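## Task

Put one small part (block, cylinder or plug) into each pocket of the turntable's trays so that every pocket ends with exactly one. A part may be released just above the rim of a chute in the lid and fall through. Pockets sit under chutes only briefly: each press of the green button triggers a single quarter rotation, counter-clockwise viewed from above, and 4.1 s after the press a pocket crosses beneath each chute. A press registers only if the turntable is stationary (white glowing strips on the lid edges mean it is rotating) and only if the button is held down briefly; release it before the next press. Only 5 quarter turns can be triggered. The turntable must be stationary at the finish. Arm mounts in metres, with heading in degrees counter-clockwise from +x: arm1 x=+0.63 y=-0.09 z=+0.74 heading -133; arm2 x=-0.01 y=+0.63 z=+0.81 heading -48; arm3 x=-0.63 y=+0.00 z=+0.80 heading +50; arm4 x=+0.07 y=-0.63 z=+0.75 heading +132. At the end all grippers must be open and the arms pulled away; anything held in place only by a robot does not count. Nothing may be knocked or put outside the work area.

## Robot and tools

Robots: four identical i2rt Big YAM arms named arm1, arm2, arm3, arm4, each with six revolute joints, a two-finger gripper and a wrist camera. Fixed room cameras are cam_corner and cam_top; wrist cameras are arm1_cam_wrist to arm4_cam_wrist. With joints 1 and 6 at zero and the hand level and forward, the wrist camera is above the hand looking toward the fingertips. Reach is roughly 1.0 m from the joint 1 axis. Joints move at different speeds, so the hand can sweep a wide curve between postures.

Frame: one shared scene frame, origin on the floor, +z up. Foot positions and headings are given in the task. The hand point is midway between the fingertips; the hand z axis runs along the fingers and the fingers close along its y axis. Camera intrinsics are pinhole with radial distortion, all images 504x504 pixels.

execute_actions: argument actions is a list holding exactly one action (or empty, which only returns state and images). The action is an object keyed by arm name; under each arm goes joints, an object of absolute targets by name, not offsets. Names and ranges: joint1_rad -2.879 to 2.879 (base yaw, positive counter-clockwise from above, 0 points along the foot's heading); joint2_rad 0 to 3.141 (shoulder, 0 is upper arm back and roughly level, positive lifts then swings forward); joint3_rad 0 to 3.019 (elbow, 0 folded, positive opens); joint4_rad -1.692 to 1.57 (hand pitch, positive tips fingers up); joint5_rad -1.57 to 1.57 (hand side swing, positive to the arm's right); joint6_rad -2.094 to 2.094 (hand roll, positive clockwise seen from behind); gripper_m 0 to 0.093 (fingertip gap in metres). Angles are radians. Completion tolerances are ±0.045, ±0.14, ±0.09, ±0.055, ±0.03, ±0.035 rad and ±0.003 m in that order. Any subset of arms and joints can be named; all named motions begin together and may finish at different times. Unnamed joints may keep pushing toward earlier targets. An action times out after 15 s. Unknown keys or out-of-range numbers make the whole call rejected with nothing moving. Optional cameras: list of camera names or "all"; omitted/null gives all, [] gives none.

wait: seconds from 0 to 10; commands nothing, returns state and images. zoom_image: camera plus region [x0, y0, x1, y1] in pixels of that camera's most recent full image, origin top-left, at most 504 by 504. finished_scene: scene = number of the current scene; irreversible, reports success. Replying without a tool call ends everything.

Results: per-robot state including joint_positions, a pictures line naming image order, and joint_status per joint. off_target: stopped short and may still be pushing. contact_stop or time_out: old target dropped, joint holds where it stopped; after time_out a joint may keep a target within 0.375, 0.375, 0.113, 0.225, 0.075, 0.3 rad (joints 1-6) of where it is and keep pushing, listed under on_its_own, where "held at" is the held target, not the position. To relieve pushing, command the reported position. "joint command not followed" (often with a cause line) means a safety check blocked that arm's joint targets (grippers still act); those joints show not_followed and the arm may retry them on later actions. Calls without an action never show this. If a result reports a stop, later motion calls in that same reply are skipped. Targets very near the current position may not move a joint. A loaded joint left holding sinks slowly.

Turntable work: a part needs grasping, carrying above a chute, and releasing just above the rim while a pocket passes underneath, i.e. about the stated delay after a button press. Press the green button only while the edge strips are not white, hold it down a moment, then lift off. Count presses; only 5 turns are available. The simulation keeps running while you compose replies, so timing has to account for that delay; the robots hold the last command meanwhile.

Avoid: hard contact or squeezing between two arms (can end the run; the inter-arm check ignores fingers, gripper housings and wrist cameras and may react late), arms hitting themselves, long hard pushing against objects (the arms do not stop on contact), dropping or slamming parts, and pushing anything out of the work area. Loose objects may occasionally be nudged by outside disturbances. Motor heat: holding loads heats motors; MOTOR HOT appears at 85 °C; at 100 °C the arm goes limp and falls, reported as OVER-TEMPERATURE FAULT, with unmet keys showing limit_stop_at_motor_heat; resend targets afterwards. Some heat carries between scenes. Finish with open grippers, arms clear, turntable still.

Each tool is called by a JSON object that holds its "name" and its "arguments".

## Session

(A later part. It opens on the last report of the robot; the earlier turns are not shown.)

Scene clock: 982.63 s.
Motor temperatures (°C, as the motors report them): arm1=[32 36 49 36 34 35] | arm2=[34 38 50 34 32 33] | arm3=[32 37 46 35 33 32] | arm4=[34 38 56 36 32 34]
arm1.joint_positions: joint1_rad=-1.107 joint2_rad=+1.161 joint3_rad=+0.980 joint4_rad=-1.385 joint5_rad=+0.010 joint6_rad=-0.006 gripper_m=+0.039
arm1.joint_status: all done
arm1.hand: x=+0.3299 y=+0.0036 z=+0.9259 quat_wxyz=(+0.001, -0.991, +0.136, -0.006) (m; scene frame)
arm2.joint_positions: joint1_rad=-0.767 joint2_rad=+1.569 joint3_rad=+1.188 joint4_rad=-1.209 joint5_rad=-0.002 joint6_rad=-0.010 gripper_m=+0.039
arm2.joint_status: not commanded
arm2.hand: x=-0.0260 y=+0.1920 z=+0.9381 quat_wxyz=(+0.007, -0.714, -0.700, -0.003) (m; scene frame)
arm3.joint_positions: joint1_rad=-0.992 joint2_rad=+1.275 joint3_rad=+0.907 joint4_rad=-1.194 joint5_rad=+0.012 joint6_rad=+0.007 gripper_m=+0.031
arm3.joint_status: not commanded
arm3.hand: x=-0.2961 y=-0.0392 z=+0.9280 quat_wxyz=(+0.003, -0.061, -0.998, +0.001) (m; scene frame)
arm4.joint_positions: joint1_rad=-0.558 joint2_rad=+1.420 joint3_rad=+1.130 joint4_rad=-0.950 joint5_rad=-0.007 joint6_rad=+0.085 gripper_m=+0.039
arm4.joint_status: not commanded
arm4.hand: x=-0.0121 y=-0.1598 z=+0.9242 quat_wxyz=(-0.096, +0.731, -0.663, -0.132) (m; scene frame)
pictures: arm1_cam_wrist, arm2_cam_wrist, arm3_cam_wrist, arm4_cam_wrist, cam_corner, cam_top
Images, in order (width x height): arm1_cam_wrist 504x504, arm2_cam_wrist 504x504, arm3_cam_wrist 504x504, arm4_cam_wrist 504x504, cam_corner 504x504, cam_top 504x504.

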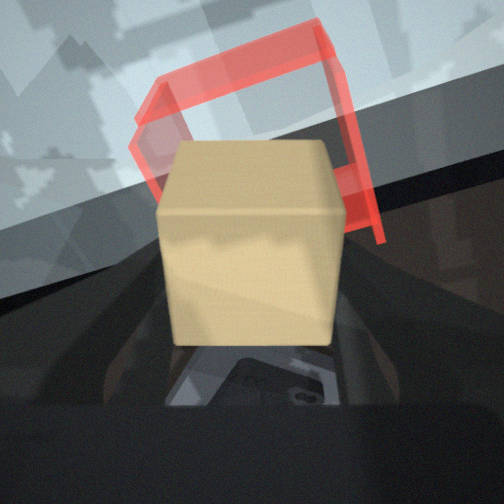

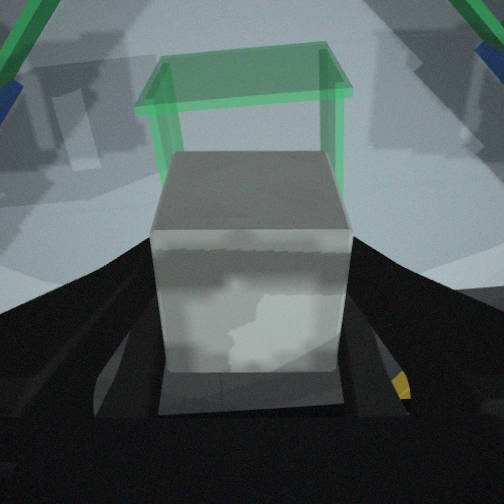

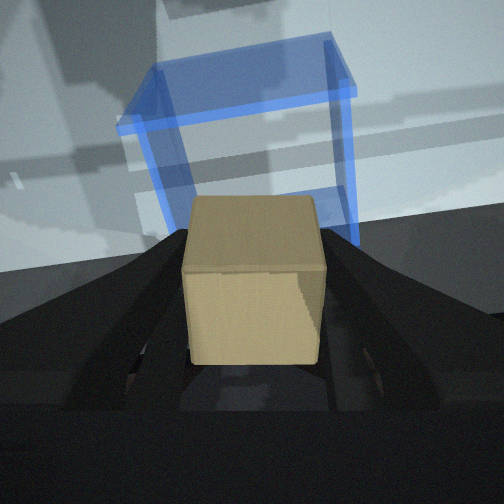

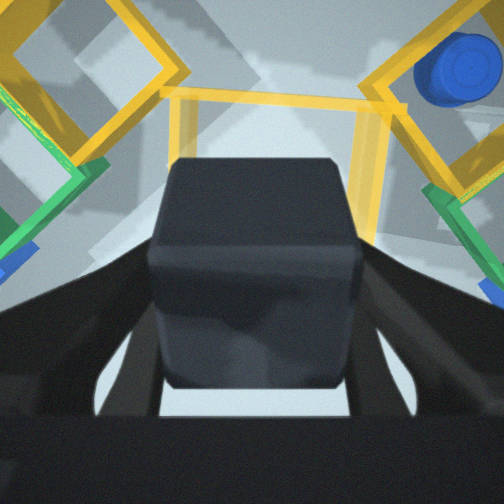

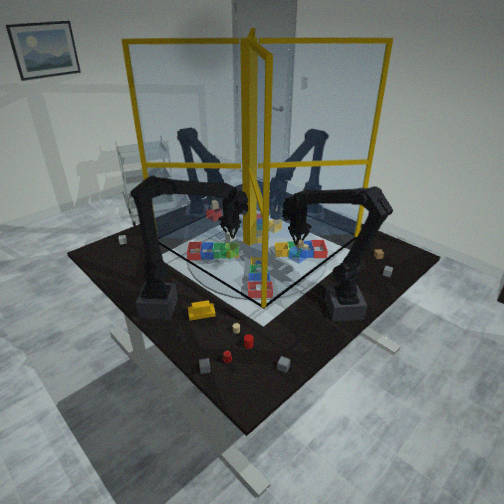

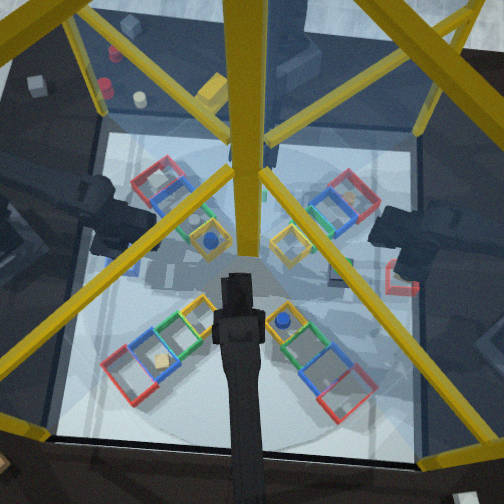

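{"name": "execute_actions", "arguments": {"actions": [{"arm1":{"joints":{"joint3_rad":1.06}},"arm4":{"joints":{"joint3_rad":1.21}}}], "cameras": []}}

{"name": "execute_actions", "arguments": {"actions": [{"arm1":{"joints":{"joint1_rad":-1.035,"joint4_rad":-0.71}}}], "cameras": ["arm1_cam_wrist","arm4_cam_wrist","cam_corner"]}}

Scene clock: 1020.30 s.
Motor temperatures (°C, as the motors report them): arm1=[32 35 52 36 34 35] | arm2=[34 38 51 34 32 33] | arm3=[32 37 46 35 33 32] | arm4=[34 38 60 36 32 34]
arm1.joint_positions: joint1_rad=-1.107 joint2_rad=+1.163 joint3_rad=+1.015 joint4_rad=-1.386 joint5_rad=+0.010 joint6_rad=-0.006 gripper_m=+0.039
arm1.joint_status: all done
arm1.hand: x=+0.3196 y=+0.0067 z=+0.9384 quat_wxyz=(+0.004, -0.991, +0.137, +0.010) (m; scene frame)
arm2.joint_positions: joint1_rad=-0.767 joint2_rad=+1.569 joint3_rad=+1.188 joint4_rad=-1.209 joint5_rad=-0.002 joint6_rad=-0.010 gripper_m=+0.039
arm2.joint_status: not commanded
arm2.hand: x=-0.0260 y=+0.1920 z=+0.9381 quat_wxyz=(+0.007, -0.714, -0.700, -0.003) (m; scene frame)
arm3.joint_positions: joint1_rad=-0.992 joint2_rad=+1.275 joint3_rad=+0.907 joint4_rad=-1.194 joint5_rad=+0.012 joint6_rad=+0.007 gripper_m=+0.031
arm3.joint_status: not commanded
arm3.hand: x=-0.2961 y=-0.0392 z=+0.9280 quat_wxyz=(+0.003, -0.061, -0.998, +0.001) (m; scene frame)
arm4.joint_positions: joint1_rad=-0.558 joint2_rad=+1.420 joint3_rad=+1.145 joint4_rad=-0.950 joint5_rad=-0.007 joint6_rad=+0.085 gripper_m=+0.039
arm4.joint_status: all done
arm4.hand: x=-0.0130 y=-0.1549 z=+0.9309 quat_wxyz=(-0.101, +0.730, -0.662, -0.138) (m; scene frame)
pictures: none
No camera images: the call's "cameras" was empty. Leave "cameras" out to get every camera's image.

Scene clock: 1021.63 s.
Motor temperatures (°C, as the motors report them): arm1=[32 35 52 36 34 35] | arm2=[34 38 51 34 32 33] | arm3=[32 37 46 35 33 32] | arm4=[34 38 60 36 32 34]
arm1.joint_positions: joint1_rad=-1.035 joint2_rad=+1.163 joint3_rad=+1.015 joint4_rad=-0.733 joint5_rad=+0.010 joint6_rad=-0.006 gripper_m=+0.039
arm1.joint_status: all done
arm1.hand: x=+0.1688 y=+0.0155 z=+0.9921 quat_wxyz=(+0.037, -0.939, +0.098, +0.329) (m; scene frame)
arm2.joint_positions: joint1_rad=-0.767 joint2_rad=+1.569 joint3_rad=+1.188 joint4_rad=-1.209 joint5_rad=-0.002 joint6_rad=-0.010 gripper_m=+0.039
arm2.joint_status: not commanded
arm2.hand: x=-0.0260 y=+0.1920 z=+0.9381 quat_wxyz=(+0.007, -0.714, -0.700, -0.003) (m; scene frame)
arm3.joint_positions: joint1_rad=-0.992 joint2_rad=+1.275 joint3_rad=+0.907 joint4_rad=-1.194 joint5_rad=+0.012 joint6_rad=+0.007 gripper_m=+0.031
arm3.joint_status: not commanded
arm3.hand: x=-0.2961 y=-0.0392 z=+0.9280 quat_wxyz=(+0.003, -0.061, -0.998, +0.001) (m; scene frame)
arm4.joint_positions: joint1_rad=-0.558 joint2_rad=+1.420 joint3_rad=+1.145 joint4_rad=-0.950 joint5_rad=-0.007 joint6_rad=+0.085 gripper_m=+0.039
arm4.joint_status: not commanded
arm4.hand: x=-0.0130 y=-0.1549 z=+0.9309 quat_wxyz=(-0.101, +0.730, -0.662, -0.138) (m; scene frame)
pictures: arm1_cam_wrist, arm4_cam_wrist, cam_corner
Images, in order (width x height): arm1_cam_wrist 504x504, arm4_cam_wrist 504x504, cam_corner 504x504.

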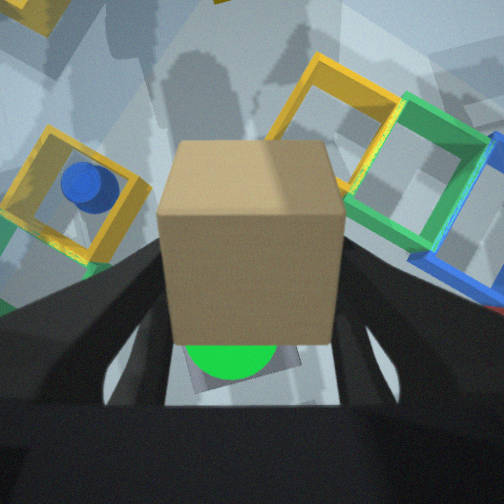

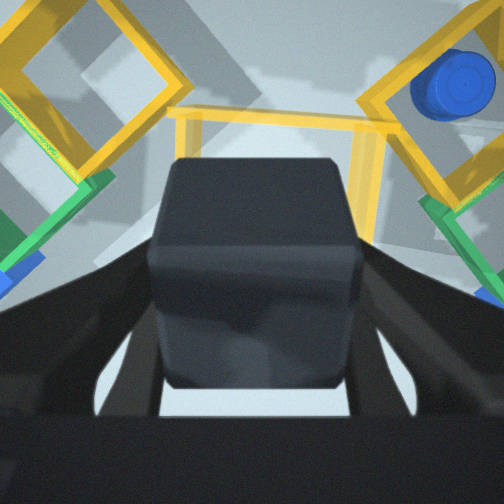

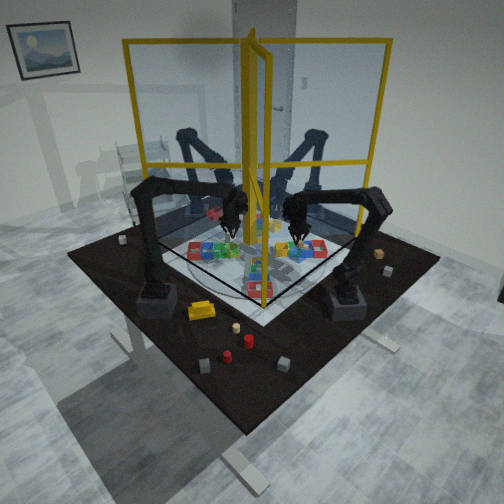

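{"name": "execute_actions", "arguments": {"actions": [{"arm1":{"joints":{"joint1_rad":-1.012,"joint3_rad":0.97}},"arm4":{"joints":{"joint1_rad":-0.59,"joint4_rad":-0.92}}}], "cameras": ["arm1_cam_wrist","arm4_cam_wrist"]}}

Scene clock: 1060.60 s.
Motor temperatures (°C, as the motors report them): arm1=[32 35 54 36 34 35] | arm2=[34 38 51 34 32 33] | arm3=[32 37 46 35 33 32] | arm4=[34 38 61 36 32 34]
arm1.joint_positions: joint1_rad=-1.019 joint2_rad=+1.165 joint3_rad=+0.975 joint4_rad=-0.729 joint5_rad=+0.010 joint6_rad=-0.006 gripper_m=+0.039
arm1.joint_status: all done
arm1.hand: x=+0.1766 y=+0.0062 z=+0.9713 quat_wxyz=(+0.032, -0.945, +0.091, +0.312) (m; scene frame)
arm2.joint_positions: joint1_rad=-0.767 joint2_rad=+1.569 joint3_rad=+1.188 joint4_rad=-1.209 joint5_rad=-0.002 joint6_rad=-0.010 gripper_m=+0.039
arm2.joint_status: not commanded
arm2.hand: x=-0.0260 y=+0.1920 z=+0.9381 quat_wxyz=(+0.007, -0.714, -0.700, -0.003) (m; scene frame)
arm3.joint_positions: joint1_rad=-0.992 joint2_rad=+1.275 joint3_rad=+0.907 joint4_rad=-1.194 joint5_rad=+0.012 joint6_rad=+0.007 gripper_m=+0.031
arm3.joint_status: not commanded
arm3.hand: x=-0.2961 y=-0.0392 z=+0.9280 quat_wxyz=(+0.003, -0.061, -0.998, +0.001) (m; scene frame)
arm4.joint_positions: joint1_rad=-0.581 joint2_rad=+1.420 joint3_rad=+1.145 joint4_rad=-0.936 joint5_rad=-0.007 joint6_rad=+0.085 gripper_m=+0.039
arm4.joint_status: all done
arm4.hand: x=-0.0026 y=-0.1498 z=+0.9321 quat_wxyz=(-0.107, +0.721, -0.669, -0.142) (m; scene frame)
pictures: arm1_cam_wrist, arm4_cam_wrist
Images, in order (width x height): arm1_cam_wrist 504x504, arm4_cam_wrist 504x504.

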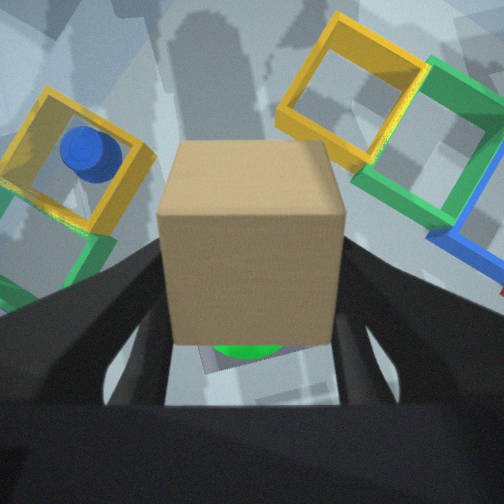

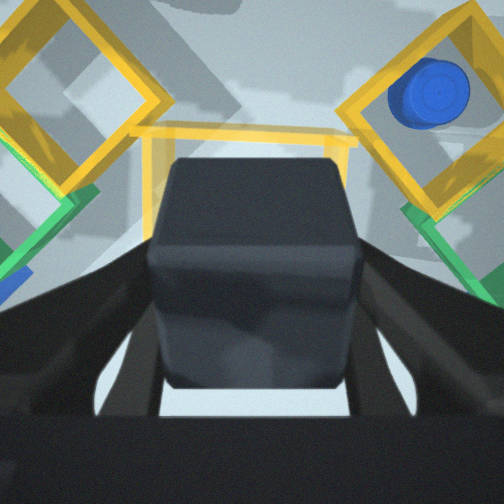

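{"name": "execute_actions", "arguments": {"actions": [{"arm1":{"joints":{"joint3_rad":0.865}}}], "cameras": []}}

{"name": "wait", "arguments": {"seconds": 0.3}}

{"name": "execute_actions", "arguments": {"actions": [{"arm1":{"joints":{"joint1_rad":-1.115,"joint3_rad":1.06,"joint4_rad":-1.42,"joint6_rad":-0.35}}}], "cameras": []}}

{"name": "wait", "arguments": {"seconds": 1.62}}

{"name": "execute_actions", "arguments": {"actions": [{"arm1":{"joints":{"gripper_m":0.065}},"arm2":{"joints":{"gripper_m":0.065}},"arm3":{"joints":{"gripper_m":0.06}},"arm4":{"joints":{"gripper_m":0.065}}}], "cameras": ["cam_top"]}}

Scene clock: 1070.17 s.
Motor temperatures (°C, as the motors report them): arm1=[32 35 52 36 34 35] | arm2=[34 38 51 34 32 33] | arm3=[32 37 46 35 33 32] | arm4=[34 38 62 36 32 34]
arm1.joint_positions: joint1_rad=-1.019 joint2_rad=+1.157 joint3_rad=+0.899 joint4_rad=-0.705 joint5_rad=+0.010 joint6_rad=-0.006 gripper_m=+0.039
arm1.joint_status: all done
arm1.hand: x=+0.1943 y=+0.0025 z=+0.9390 quat_wxyz=(+0.030, -0.952, +0.091, +0.290) (m; scene frame)
arm2.joint_positions: joint1_rad=-0.767 joint2_rad=+1.569 joint3_rad=+1.188 joint4_rad=-1.209 joint5_rad=-0.002 joint6_rad=-0.010 gripper_m=+0.039
arm2.joint_status: not commanded
arm2.hand: x=-0.0260 y=+0.1920 z=+0.9381 quat_wxyz=(+0.007, -0.714, -0.700, -0.003) (m; scene frame)
arm3.joint_positions: joint1_rad=-0.992 joint2_rad=+1.275 joint3_rad=+0.907 joint4_rad=-1.194 joint5_rad=+0.012 joint6_rad=+0.007 gripper_m=+0.031
arm3.joint_status: not commanded
arm3.hand: x=-0.2961 y=-0.0392 z=+0.9280 quat_wxyz=(+0.003, -0.061, -0.998, +0.001) (m; scene frame)
arm4.joint_positions: joint1_rad=-0.581 joint2_rad=+1.420 joint3_rad=+1.145 joint4_rad=-0.936 joint5_rad=-0.007 joint6_rad=+0.085 gripper_m=+0.039
arm4.joint_status: not commanded
arm4.hand: x=-0.0026 y=-0.1498 z=+0.9321 quat_wxyz=(-0.107, +0.721, -0.669, -0.142) (m; scene frame)
pictures: none
No camera images: the call's "cameras" was empty. Leave "cameras" out to get every camera's image.

Scene clock: 1070.47 s.
Motor temperatures (°C, as the motors report them): arm1=[32 35 52 36 34 35] | arm2=[34 38 51 34 32 33] | arm3=[32 37 46 35 33 32] | arm4=[34 38 62 36 32 34]
arm1.joint_positions: joint1_rad=-1.019 joint2_rad=+1.157 joint3_rad=+0.899 joint4_rad=-0.705 joint5_rad=+0.010 joint6_rad=-0.006 gripper_m=+0.039
arm1.joint_status: all done
arm1.hand: x=+0.1943 y=+0.0025 z=+0.9390 quat_wxyz=(+0.030, -0.952, +0.091, +0.290) (m; scene frame)
arm2.joint_positions: joint1_rad=-0.767 joint2_rad=+1.569 joint3_rad=+1.188 joint4_rad=-1.209 joint5_rad=-0.002 joint6_rad=-0.010 gripper_m=+0.039
arm2.joint_status: not commanded
arm2.hand: x=-0.0260 y=+0.1920 z=+0.9381 quat_wxyz=(+0.007, -0.714, -0.700, -0.003) (m; scene frame)
arm3.joint_positions: joint1_rad=-0.992 joint2_rad=+1.275 joint3_rad=+0.907 joint4_rad=-1.194 joint5_rad=+0.012 joint6_rad=+0.007 gripper_m=+0.031
arm3.joint_status: not commanded
arm3.hand: x=-0.2961 y=-0.0392 z=+0.9280 quat_wxyz=(+0.003, -0.061, -0.998, +0.001) (m; scene frame)
arm4.joint_positions: joint1_rad=-0.581 joint2_rad=+1.420 joint3_rad=+1.145 joint4_rad=-0.936 joint5_rad=-0.007 joint6_rad=+0.085 gripper_m=+0.039
arm4.joint_status: not commanded
arm4.hand: x=-0.0026 y=-0.1498 z=+0.9321 quat_wxyz=(-0.107, +0.721, -0.669, -0.142) (m; scene frame)
wait: 0.30 s; at rest by 0.27 s
pictures: arm1_cam_wrist, arm2_cam_wrist, arm3_cam_wrist, arm4_cam_wrist, cam_corner, cam_top
Images, in order (width x height): arm1_cam_wrist 504x504, arm2_cam_wrist 504x504, arm3_cam_wrist 504x504, arm4_cam_wrist 504x504, cam_corner 504x504, cam_top 504x504.

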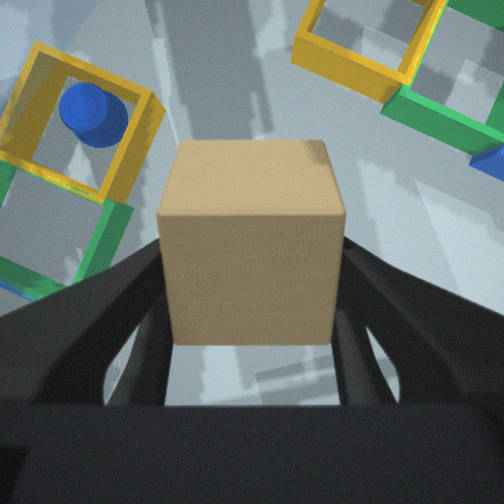

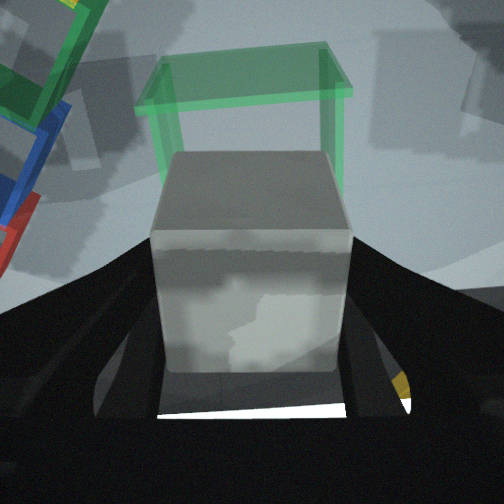

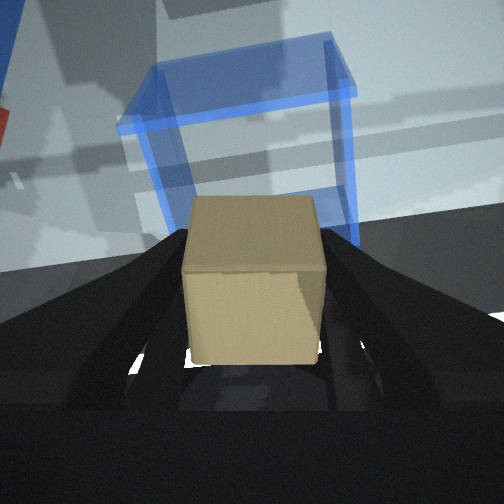

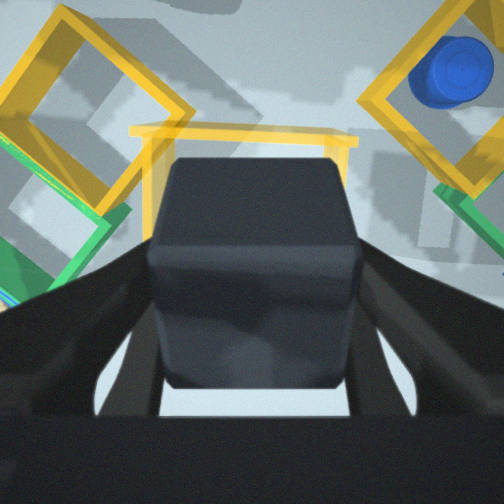

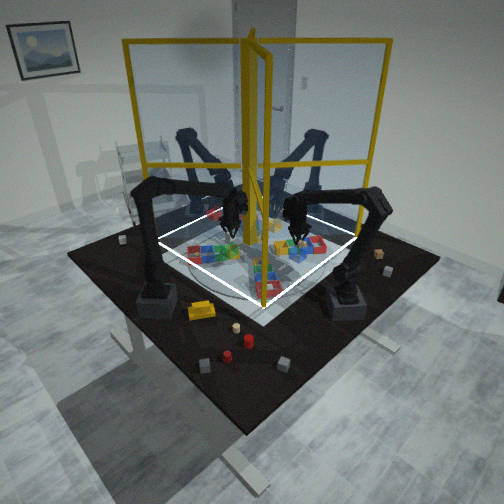

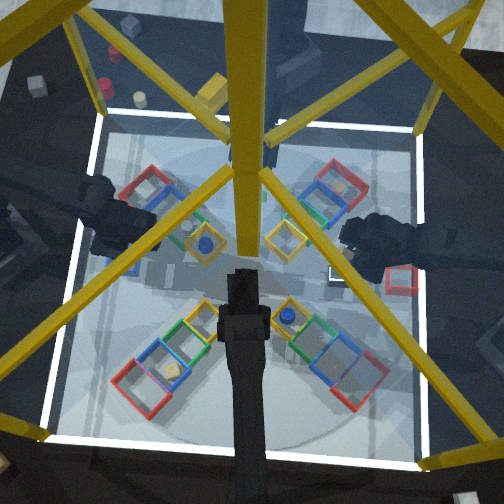

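Scene clock: 1071.83 s.
Motor temperatures (°C, as the motors report them): arm1=[32 35 52 36 34 35] | arm2=[34 38 51 34 32 33] | arm3=[32 37 46 35 33 32] | arm4=[34 38 62 36 32 34]
arm1.joint_positions: joint1_rad=-1.119 joint2_rad=+1.162 joint3_rad=+1.019 joint4_rad=-1.405 joint5_rad=+0.010 joint6_rad=-0.341 gripper_m=+0.039
arm1.joint_status: all done
arm1.hand: x=+0.3240 y=+0.0091 z=+0.9402 quat_wxyz=(+0.003, -1.000, -0.025, +0.003) (m; scene frame)
arm2.joint_positions: joint1_rad=-0.767 joint2_rad=+1.569 joint3_rad=+1.188 joint4_rad=-1.209 joint5_rad=-0.002 joint6_rad=-0.010 gripper_m=+0.039
arm2.joint_status: not commanded
arm2.hand: x=-0.0260 y=+0.1920 z=+0.9381 quat_wxyz=(+0.007, -0.714, -0.700, -0.003) (m; scene frame)
arm3.joint_positions: joint1_rad=-0.992 joint2_rad=+1.275 joint3_rad=+0.907 joint4_rad=-1.194 joint5_rad=+0.012 joint6_rad=+0.007 gripper_m=+0.031
arm3.joint_status: not commanded
arm3.hand: x=-0.2961 y=-0.0392 z=+0.9280 quat_wxyz=(+0.003, -0.061, -0.998, +0.001) (m; scene frame)
arm4.joint_positions: joint1_rad=-0.581 joint2_rad=+1.420 joint3_rad=+1.145 joint4_rad=-0.936 joint5_rad=-0.007 joint6_rad=+0.085 gripper_m=+0.039
arm4.joint_status: not commanded
arm4.hand: x=-0.0026 y=-0.1498 z=+0.9321 quat_wxyz=(-0.107, +0.721, -0.669, -0.142) (m; scene frame)
pictures: none
No camera images: the call's "cameras" was empty. Leave "cameras" out to get every camera's image.

Scene clock: 1073.47 s.
Motor temperatures (°C, as the motors report them): arm1=[32 35 52 36 34 35] | arm2=[34 38 51 34 32 33] | arm3=[32 37 46 35 33 32] | arm4=[34 38 62 36 32 34]
arm1.joint_positions: joint1_rad=-1.119 joint2_rad=+1.162 joint3_rad=+1.019 joint4_rad=-1.405 joint5_rad=+0.010 joint6_rad=-0.342 gripper_m=+0.039
arm1.joint_status: all done
arm1.hand: x=+0.3240 y=+0.0091 z=+0.9402 quat_wxyz=(+0.003, -1.000, -0.025, +0.003) (m; scene frame)
arm2.joint_positions: joint1_rad=-0.767 joint2_rad=+1.569 joint3_rad=+1.188 joint4_rad=-1.209 joint5_rad=-0.002 joint6_rad=-0.010 gripper_m=+0.039
arm2.joint_status: not commanded
arm2.hand: x=-0.0260 y=+0.1920 z=+0.9381 quat_wxyz=(+0.007, -0.714, -0.700, -0.003) (m; scene frame)
arm3.joint_positions: joint1_rad=-0.992 joint2_rad=+1.275 joint3_rad=+0.907 joint4_rad=-1.194 joint5_rad=+0.012 joint6_rad=+0.007 gripper_m=+0.031
arm3.joint_status: not commanded
arm3.hand: x=-0.2961 y=-0.0392 z=+0.9280 quat_wxyz=(+0.003, -0.061, -0.998, +0.001) (m; scene frame)
arm4.joint_positions: joint1_rad=-0.581 joint2_rad=+1.420 joint3_rad=+1.145 joint4_rad=-0.936 joint5_rad=-0.007 joint6_rad=+0.085 gripper_m=+0.039
arm4.joint_status: not commanded
arm4.hand: x=-0.0026 y=-0.1498 z=+0.9321 quat_wxyz=(-0.107, +0.721, -0.669, -0.142) (m; scene frame)
wait: 1.63 s; at rest by 0.27 s
pictures: arm1_cam_wrist, arm2_cam_wrist, arm3_cam_wrist, arm4_cam_wrist, cam_corner, cam_top
Images, in order (width x height): arm1_cam_wrist 504x504, arm2_cam_wrist 504x504, arm3_cam_wrist 504x504, arm4_cam_wrist 504x504, cam_corner 504x504, cam_top 504x504.

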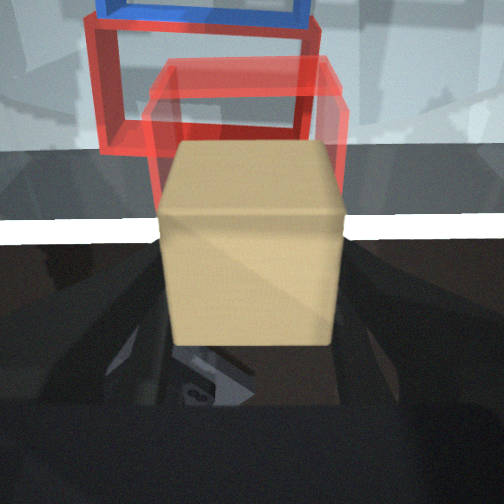

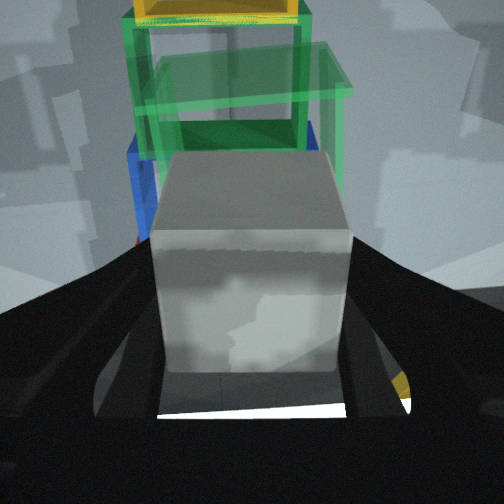

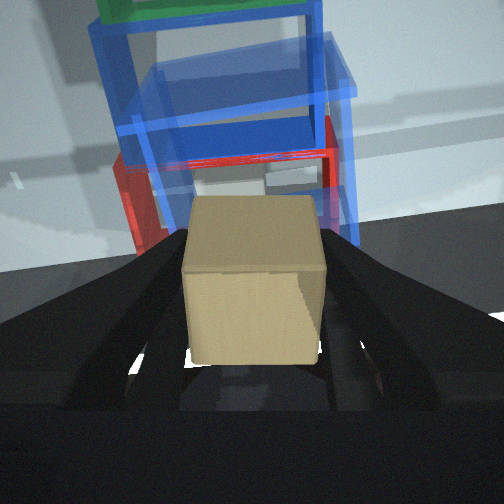

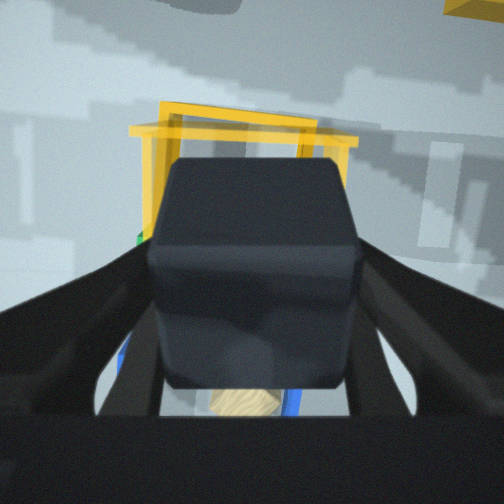

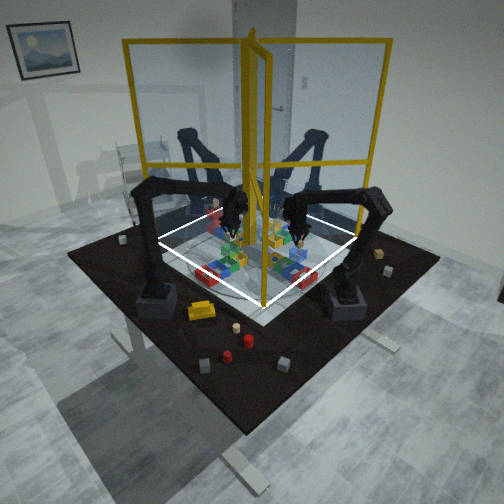

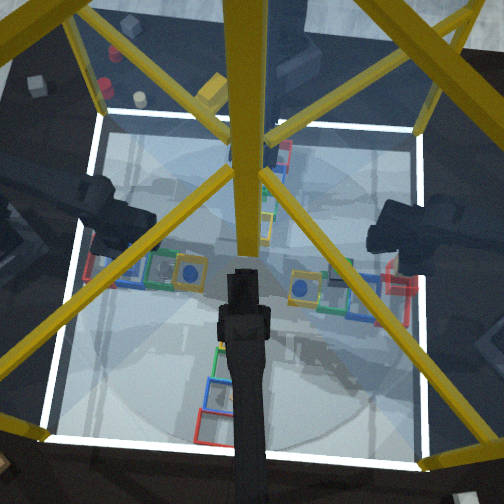

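Scene clock: 1074.07 s.
Motor temperatures (°C, as the motors report them): arm1=[32 35 52 36 34 35] | arm2=[34 38 51 34 32 33] | arm3=[32 37 46 35 33 32] | arm4=[34 38 62 36 32 34]
arm1.joint_positions: joint1_rad=-1.119 joint2_rad=+1.162 joint3_rad=+1.019 joint4_rad=-1.405 joint5_rad=+0.010 joint6_rad=-0.342 gripper_m=+0.065
arm1.joint_status: all done
arm1.hand: x=+0.3240 y=+0.0091 z=+0.9402 quat_wxyz=(+0.003, -1.000, -0.025, +0.003) (m; scene frame)
arm2.joint_positions: joint1_rad=-0.767 joint2_rad=+1.569 joint3_rad=+1.188 joint4_rad=-1.209 joint5_rad=-0.002 joint6_rad=-0.010 gripper_m=+0.065
arm2.joint_status: all done
arm2.hand: x=-0.0260 y=+0.1920 z=+0.9381 quat_wxyz=(+0.007, -0.714, -0.700, -0.003) (m; scene frame)
arm3.joint_positions: joint1_rad=-0.992 joint2_rad=+1.275 joint3_rad=+0.907 joint4_rad=-1.194 joint5_rad=+0.012 joint6_rad=+0.007 gripper_m=+0.060
arm3.joint_status: all done
arm3.hand: x=-0.2961 y=-0.0392 z=+0.9280 quat_wxyz=(+0.003, -0.061, -0.998, +0.001) (m; scene frame)
arm4.joint_positions: joint1_rad=-0.581 joint2_rad=+1.420 joint3_rad=+1.145 joint4_rad=-0.934 joint5_rad=-0.007 joint6_rad=+0.085 gripper_m=+0.065
arm4.joint_status: all done
arm4.hand: x=-0.0027 y=-0.1493 z=+0.9322 quat_wxyz=(-0.107, +0.721, -0.669, -0.143) (m; scene frame)
pictures: cam_top
Images, in order (width x height): cam_top 504x504.

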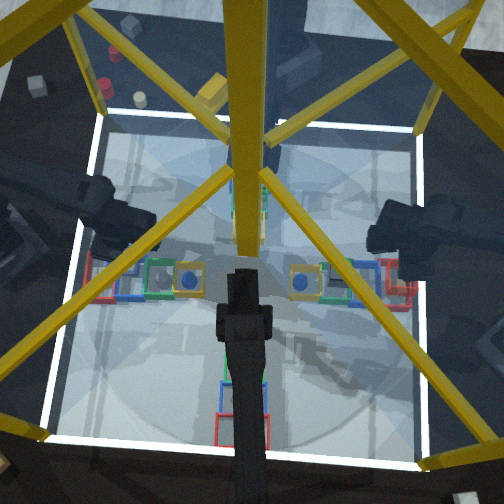

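{"name": "execute_actions", "arguments": {"actions": [{"arm1":{"joints":{"joint2_rad":0.93,"joint3_rad":1.0,"joint4_rad":-1.65,"joint6_rad":0.0,"gripper_m":0.093}},"arm2":{"joints":{"joint2_rad":0.93,"joint3_rad":1.0,"joint4_rad":-1.65,"gripper_m":0.093}},"arm3":{"joints":{"joint2_rad":0.93,"joint3_rad":1.0,"joint4_rad":-1.65,"gripper_m":0.093}},"arm4":{"joints":{"joint2_rad":0.93,"joint3_rad":1.0,"joint4_rad":-1.65,"joint6_rad":0.0,"gripper_m":0.093}}}], "cameras": ["cam_top","cam_corner"]}}

Scene clock: 1086.70 s.
Motor temperatures (°C, as the motors report them): arm1=[32 35 52 36 34 35] | arm2=[34 38 51 34 32 33] | arm3=[32 37 46 35 33 32] | arm4=[34 38 61 36 32 34]
arm1.joint_positions: joint1_rad=-1.119 joint2_rad=+0.918 joint3_rad=+1.005 joint4_rad=-1.637 joint5_rad=+0.010 joint6_rad=-0.008 gripper_m=+0.093
arm1.joint_status: all done
arm1.hand: x=+0.4055 y=-0.0150 z=+0.9968 quat_wxyz=(+0.002, -0.990, +0.141, +0.002) (m; scene frame)
arm2.joint_positions: joint1_rad=-0.767 joint2_rad=+0.922 joint3_rad=+0.997 joint4_rad=-1.642 joint5_rad=-0.002 joint6_rad=-0.010 gripper_m=+0.093
arm2.joint_status: all done
arm2.hand: x=-0.0186 y=+0.4025 z=+1.0715 quat_wxyz=(-0.001, -0.714, -0.700, +0.005) (m; scene frame)
arm3.joint_positions: joint1_rad=-0.992 joint2_rad=+0.921 joint3_rad=+0.958 joint4_rad=-1.633 joint5_rad=+0.012 joint6_rad=+0.007 gripper_m=+0.093
arm3.joint_status: all done
arm3.hand: x=-0.4065 y=-0.0274 z=+1.0422 quat_wxyz=(+0.019, -0.061, -0.998, +0.000) (m; scene frame)
arm4.joint_positions: joint1_rad=-0.581 joint2_rad=+0.921 joint3_rad=+1.007 joint4_rad=-1.642 joint5_rad=-0.007 joint6_rad=+0.015 gripper_m=+0.093
arm4.joint_status: all done
arm4.hand: x=+0.0378 y=-0.4017 z=+1.0116 quat_wxyz=(-0.001, +0.756, -0.655, -0.008) (m; scene frame)
pictures: cam_corner, cam_top
Images, in order (width x height): cam_corner 504x504, cam_top 504x504.

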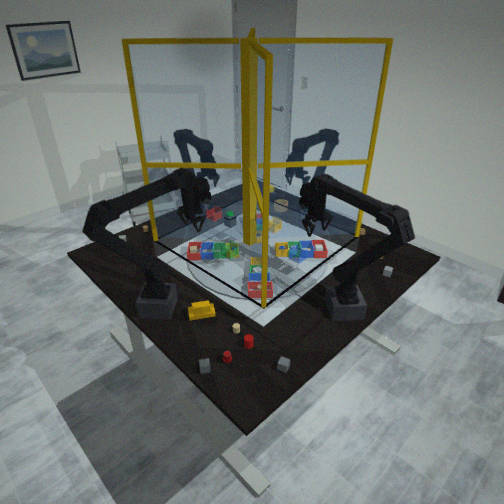

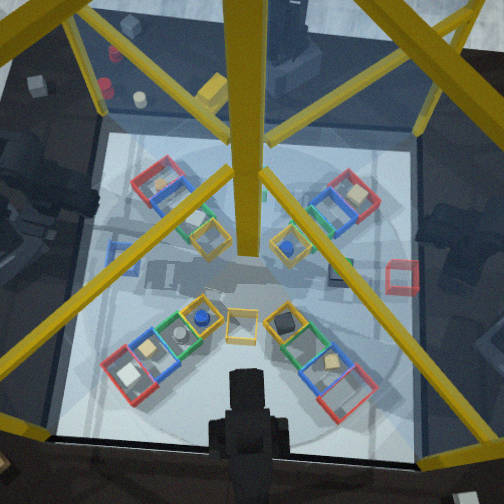

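{"name": "execute_actions", "arguments": {"actions": [{"arm1":{"joints":{"joint1_rad":0.418}},"arm2":{"joints":{"joint1_rad":-2.25}},"arm3":{"joints":{"joint1_rad":-2.443}},"arm4":{"joints":{"joint1_rad":0.6}}}], "cameras": []}}

{"name": "execute_actions", "arguments": {"actions": [{"arm1":{"joints":{"joint2_rad":1.48,"joint3_rad":0.935,"joint4_rad":-1.01}},"arm2":{"joints":{"joint2_rad":1.755,"joint3_rad":1.085,"joint4_rad":-0.85}},"arm3":{"joints":{"joint2_rad":1.56,"joint3_rad":0.83,"joint4_rad":-0.83}}}]}}

Scene clock: 1114.33 s.
Motor temperatures (°C, as the motors report them): arm1=[32 35 49 36 34 35] | arm2=[34 36 51 34 32 33] | arm3=[32 37 49 35 33 32] | arm4=[34 37 55 36 32 34]
arm1.joint_positions: joint1_rad=+0.414 joint2_rad=+0.920 joint3_rad=+1.005 joint4_rad=-1.637 joint5_rad=+0.010 joint6_rad=-0.006 gripper_m=+0.093
arm1.joint_status: all done
arm1.hand: x=+0.5494 y=-0.3020 z=+1.0014 quat_wxyz=(-0.010, -0.812, -0.584, +0.008) (m; scene frame)
arm2.joint_positions: joint1_rad=-2.248 joint2_rad=+0.926 joint3_rad=+0.997 joint4_rad=-1.642 joint5_rad=-0.002 joint6_rad=-0.009 gripper_m=+0.093
arm2.joint_status: all done
arm2.hand: x=-0.2405 y=+0.6178 z=+1.0713 quat_wxyz=(-0.003, -0.999, -0.034, +0.004) (m; scene frame)
arm3.joint_positions: joint1_rad=-2.440 joint2_rad=+0.922 joint3_rad=+0.958 joint4_rad=-1.633 joint5_rad=+0.012 joint6_rad=+0.006 gripper_m=+0.093
arm3.joint_status: all done
arm3.hand: x=-0.6280 y=-0.2217 z=+1.0425 quat_wxyz=(+0.022, -0.707, -0.707, -0.004) (m; scene frame)
arm4.joint_positions: joint1_rad=+0.592 joint2_rad=+0.923 joint3_rad=+1.007 joint4_rad=-1.642 joint5_rad=-0.007 joint6_rad=+0.014 gripper_m=+0.093
arm4.joint_status: all done
arm4.hand: x=-0.1498 y=-0.5757 z=+1.0114 quat_wxyz=(+0.004, +0.992, -0.126, -0.007) (m; scene frame)
pictures: none
No camera images: the call's "cameras" was empty. Leave "cameras" out to get every camera's image.

Scene clock: 1115.80 s.
Motor temperatures (°C, as the motors report them): arm1=[32 35 49 36 34 35] | arm2=[34 36 51 34 32 33] | arm3=[32 37 49 35 33 32] | arm4=[34 37 55 36 32 34]
arm1.joint_positions: joint1_rad=+0.414 joint2_rad=+1.477 joint3_rad=+0.940 joint4_rad=-1.026 joint5_rad=+0.010 joint6_rad=-0.006 gripper_m=+0.093
arm1.joint_status: all done
arm1.hand: x=+0.5025 y=-0.4483 z=+0.8152 quat_wxyz=(-0.006, -0.812, -0.584, +0.003) (m; scene frame)
arm2.joint_positions: joint1_rad=-2.248 joint2_rad=+1.751 joint3_rad=+1.063 joint4_rad=-0.862 joint5_rad=-0.002 joint6_rad=-0.009 gripper_m=+0.093
arm2.joint_status: all done
arm2.hand: x=-0.4693 y=+0.6030 z=+0.8202 quat_wxyz=(-0.003, -0.999, -0.034, +0.014) (m; scene frame)
arm3.joint_positions: joint1_rad=-2.440 joint2_rad=+1.558 joint3_rad=+0.833 joint4_rad=-0.849 joint5_rad=+0.012 joint6_rad=+0.006 gripper_m=+0.093
arm3.joint_status: all done
arm3.hand: x=-0.6299 y=-0.3667 z=+0.8103 quat_wxyz=(+0.014, -0.707, -0.707, +0.004) (m; scene frame)
arm4.joint_positions: joint1_rad=+0.592 joint2_rad=+0.923 joint3_rad=+1.007 joint4_rad=-1.642 joint5_rad=-0.007 joint6_rad=+0.014 gripper_m=+0.093
arm4.joint_status: not commanded
arm4.hand: x=-0.1498 y=-0.5757 z=+1.0114 quat_wxyz=(+0.004, +0.992, -0.126, -0.007) (m; scene frame)
pictures: arm1_cam_wrist, arm2_cam_wrist, arm3_cam_wrist, arm4_cam_wrist, cam_corner, cam_top
Images, in order (width x height): arm1_cam_wrist 504x504, arm2_cam_wrist 504x504, arm3_cam_wrist 504x504, arm4_cam_wrist 504x504, cam_corner 504x504, cam_top 504x504.

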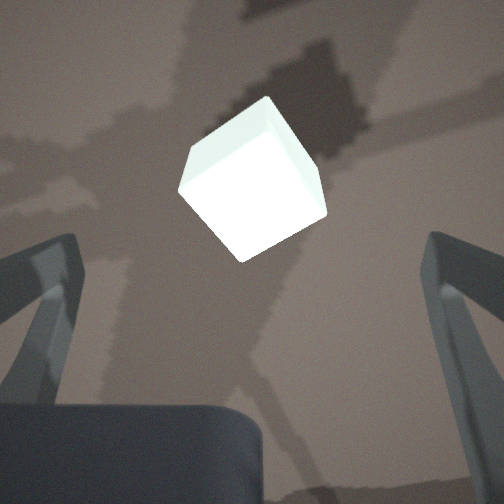

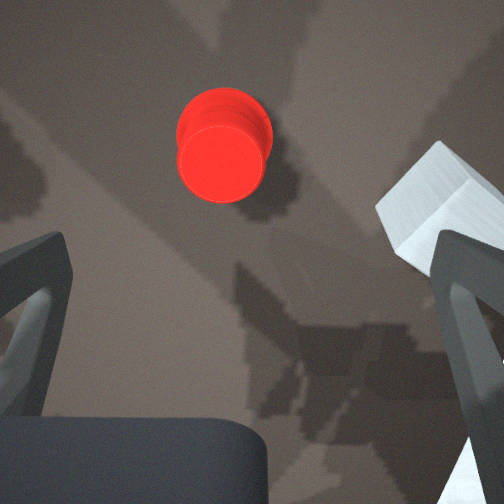

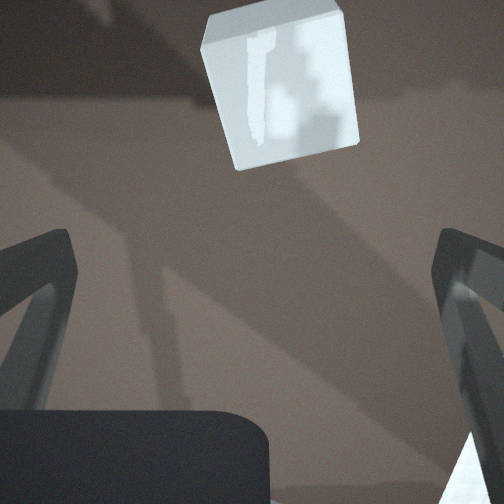

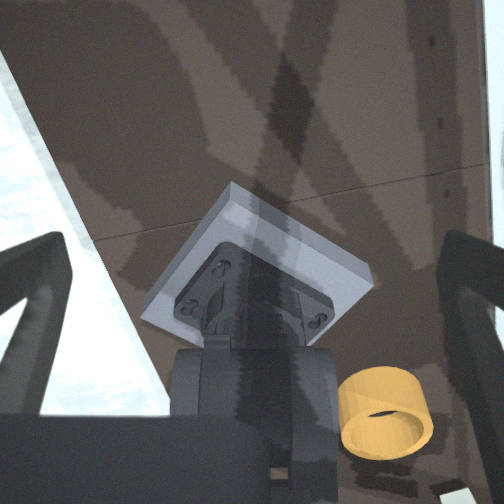

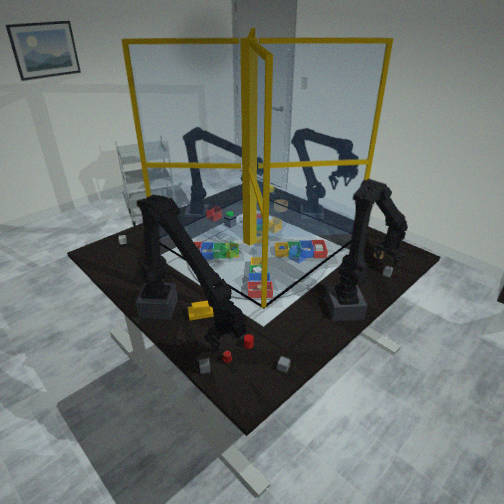

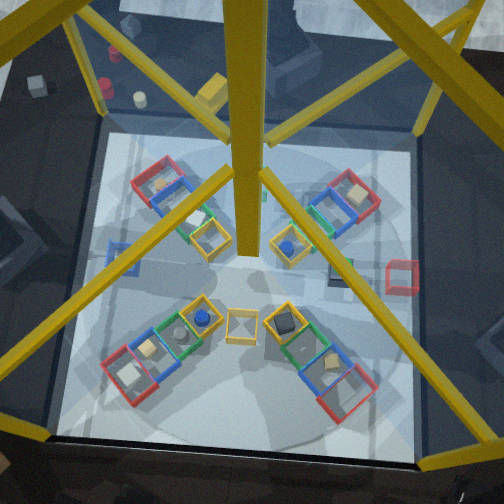

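{"name": "execute_actions", "arguments": {"actions": [{"arm1":{"joints":{"joint2_rad":1.578,"joint3_rad":0.833,"joint4_rad":-0.805,"joint6_rad":-0.59}},"arm2":{"joints":{"joint1_rad":-2.222,"joint2_rad":1.893,"joint3_rad":1.042,"joint4_rad":-0.712,"gripper_m":0.065}},"arm3":{"joints":{"joint1_rad":-2.468,"joint2_rad":1.76,"joint3_rad":0.9,"joint4_rad":-0.65,"joint6_rad":-0.22}}}], "cameras": ["arm1_cam_wrist","arm2_cam_wrist","arm3_cam_wrist"]}}

Scene clock: 1149.43 s.
Motor temperatures (°C, as the motors report them): arm1=[32 36 48 36 34 35] | arm2=[34 38 51 34 32 33] | arm3=[32 38 45 35 33 32] | arm4=[34 36 53 36 32 34]
arm1.joint_positions: joint1_rad=+0.414 joint2_rad=+1.578 joint3_rad=+0.833 joint4_rad=-0.821 joint5_rad=+0.010 joint6_rad=-0.581 gripper_m=+0.093
arm1.joint_status: all done
arm1.hand: x=+0.5067 y=-0.4395 z=+0.7461 quat_wxyz=(-0.005, -0.613, -0.790, +0.003) (m; scene frame)
arm2.joint_positions: joint1_rad=-2.224 joint2_rad=+1.896 joint3_rad=+1.036 joint4_rad=-0.724 joint5_rad=-0.002 joint6_rad=-0.009 gripper_m=+0.065
arm2.joint_status: all done
arm2.hand: x=-0.4656 y=+0.5923 z=+0.7501 quat_wxyz=(-0.003, -0.999, -0.046, -0.003) (m; scene frame)
arm3.joint_positions: joint1_rad=-2.463 joint2_rad=+1.767 joint3_rad=+0.870 joint4_rad=-0.668 joint5_rad=+0.012 joint6_rad=-0.212 gripper_m=+0.093
arm3.joint_status: all done
arm3.hand: x=-0.6400 y=-0.3976 z=+0.7436 quat_wxyz=(+0.011, -0.635, -0.773, +0.006) (m; scene frame)
arm4.joint_positions: joint1_rad=+0.592 joint2_rad=+0.923 joint3_rad=+1.007 joint4_rad=-1.642 joint5_rad=-0.007 joint6_rad=+0.014 gripper_m=+0.093
arm4.joint_status: not commanded
arm4.hand: x=-0.1498 y=-0.5757 z=+1.0114 quat_wxyz=(+0.004, +0.992, -0.126, -0.007) (m; scene frame)
pictures: arm1_cam_wrist, arm2_cam_wrist, arm3_cam_wrist
Images, in order (width x height): arm1_cam_wrist 504x504, arm2_cam_wrist 504x504, arm3_cam_wrist 504x504.

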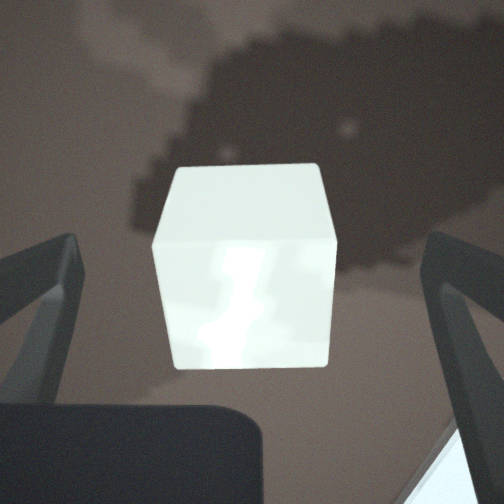

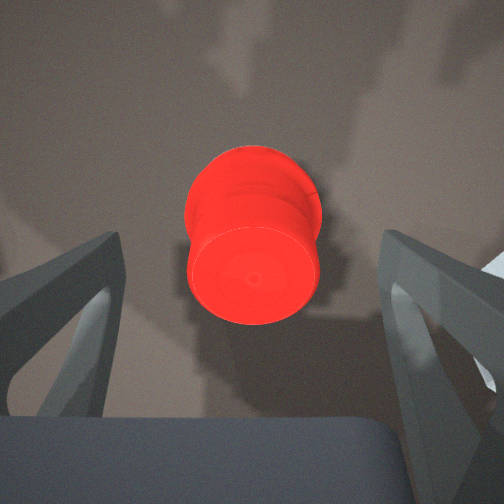

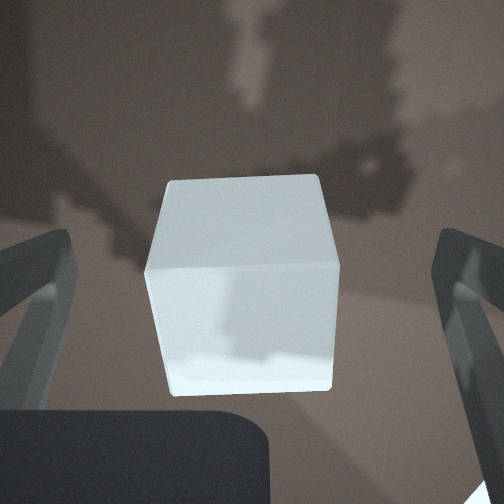

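{"name": "execute_actions", "arguments": {"actions": [{"arm1":{"joints":{"gripper_m":0.02}},"arm2":{"joints":{"gripper_m":0.012}},"arm3":{"joints":{"gripper_m":0.02}}}], "cameras": []}}

{"name": "execute_actions", "arguments": {"actions": [{"arm1":{"joints":{"joint2_rad":1.3,"joint4_rad":-1.07}},"arm2":{"joints":{"joint2_rad":1.65,"joint4_rad":-0.95}},"arm3":{"joints":{"joint2_rad":1.48,"joint4_rad":-0.93}}}], "cameras": ["arm1_cam_wrist","arm2_cam_wrist","arm3_cam_wrist"]}}

Scene clock: 1157.30 s.
Motor temperatures (°C, as the motors report them): arm1=[32 36 48 36 34 35] | arm2=[34 38 50 34 32 33] | arm3=[32 38 46 35 33 32] | arm4=[34 36 53 36 32 34]
arm1.joint_positions: joint1_rad=+0.414 joint2_rad=+1.578 joint3_rad=+0.833 joint4_rad=-0.820 joint5_rad=+0.010 joint6_rad=-0.583 gripper_m=+0.039
arm1.joint_status: gripper_m off_target (ended at +0.039, target +0.020)
arm1.hand: x=+0.5066 y=-0.4397 z=+0.7461 quat_wxyz=(-0.005, -0.612, -0.790, +0.004) (m; scene frame)
arm2.joint_positions: joint1_rad=-2.224 joint2_rad=+1.896 joint3_rad=+1.036 joint4_rad=-0.724 joint5_rad=-0.001 joint6_rad=-0.009 gripper_m=+0.027
arm2.joint_status: gripper_m off_target (ended at +0.027, target +0.012)
arm2.hand: x=-0.4656 y=+0.5924 z=+0.7501 quat_wxyz=(-0.003, -0.999, -0.046, -0.003) (m; scene frame)
arm3.joint_positions: joint1_rad=-2.463 joint2_rad=+1.767 joint3_rad=+0.870 joint4_rad=-0.667 joint5_rad=+0.012 joint6_rad=-0.213 gripper_m=+0.039
arm3.joint_status: gripper_m off_target (ended at +0.039, target +0.020)
arm3.hand: x=-0.6400 y=-0.3979 z=+0.7436 quat_wxyz=(+0.011, -0.634, -0.773, +0.006) (m; scene frame)
arm4.joint_positions: joint1_rad=+0.592 joint2_rad=+0.923 joint3_rad=+1.007 joint4_rad=-1.642 joint5_rad=-0.007 joint6_rad=+0.014 gripper_m=+0.093
arm4.joint_status: not commanded
arm4.hand: x=-0.1498 y=-0.5757 z=+1.0114 quat_wxyz=(+0.004, +0.992, -0.126, -0.007) (m; scene frame)
pictures: none
No camera images: the call's "cameras" was empty. Leave "cameras" out to get every camera's image.

Scene clock: 1158.47 s.
Motor temperatures (°C, as the motors report them): arm1=[32 36 48 36 34 35] | arm2=[34 38 50 34 32 33] | arm3=[32 38 46 35 33 32] | arm4=[34 36 53 36 32 34]
arm1.joint_positions: joint1_rad=+0.414 joint2_rad=+1.283 joint3_rad=+0.833 joint4_rad=-1.055 joint5_rad=+0.010 joint6_rad=-0.583 gripper_m=+0.039
arm1.joint_status: all done
arm1.hand: x=+0.5166 y=-0.4056 z=+0.8435 quat_wxyz=(-0.014, -0.612, -0.790, +0.032) (m; scene frame)
arm2.joint_positions: joint1_rad=-2.224 joint2_rad=+1.637 joint3_rad=+1.036 joint4_rad=-0.939 joint5_rad=-0.001 joint6_rad=-0.009 gripper_m=+0.027
arm2.joint_status: all done
arm2.hand: x=-0.4491 y=+0.5942 z=+0.8602 quat_wxyz=(-0.004, -0.999, -0.046, +0.020) (m; scene frame)
arm3.joint_positions: joint1_rad=-2.463 joint2_rad=+1.473 joint3_rad=+0.870 joint4_rad=-0.914 joint5_rad=+0.012 joint6_rad=-0.213 gripper_m=+0.039
arm3.joint_status: all done
arm3.hand: x=-0.6382 y=-0.3771 z=+0.8512 quat_wxyz=(-0.004, -0.634, -0.773, +0.024) (m; scene frame)
arm4.joint_positions: joint1_rad=+0.592 joint2_rad=+0.923 joint3_rad=+1.007 joint4_rad=-1.642 joint5_rad=-0.007 joint6_rad=+0.014 gripper_m=+0.093
arm4.joint_status: not commanded
arm4.hand: x=-0.1498 y=-0.5757 z=+1.0114 quat_wxyz=(+0.004, +0.992, -0.126, -0.007) (m; scene frame)
pictures: arm1_cam_wrist, arm2_cam_wrist, arm3_cam_wrist
Images, in order (width x height): arm1_cam_wrist 504x504, arm2_cam_wrist 504x504, arm3_cam_wrist 504x504.

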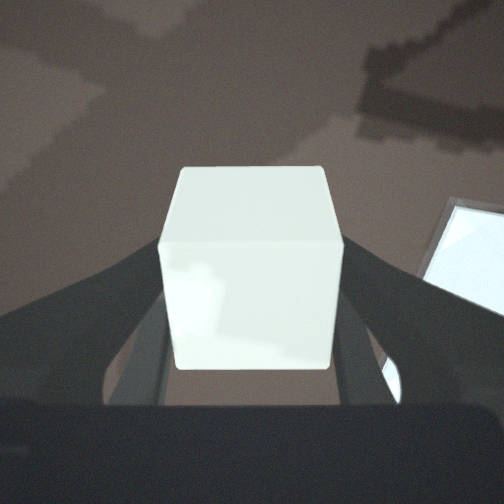

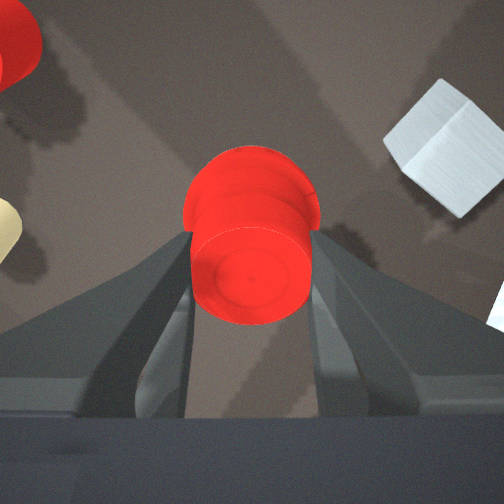

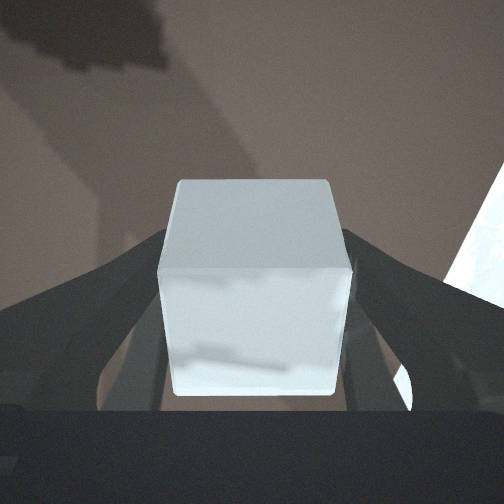

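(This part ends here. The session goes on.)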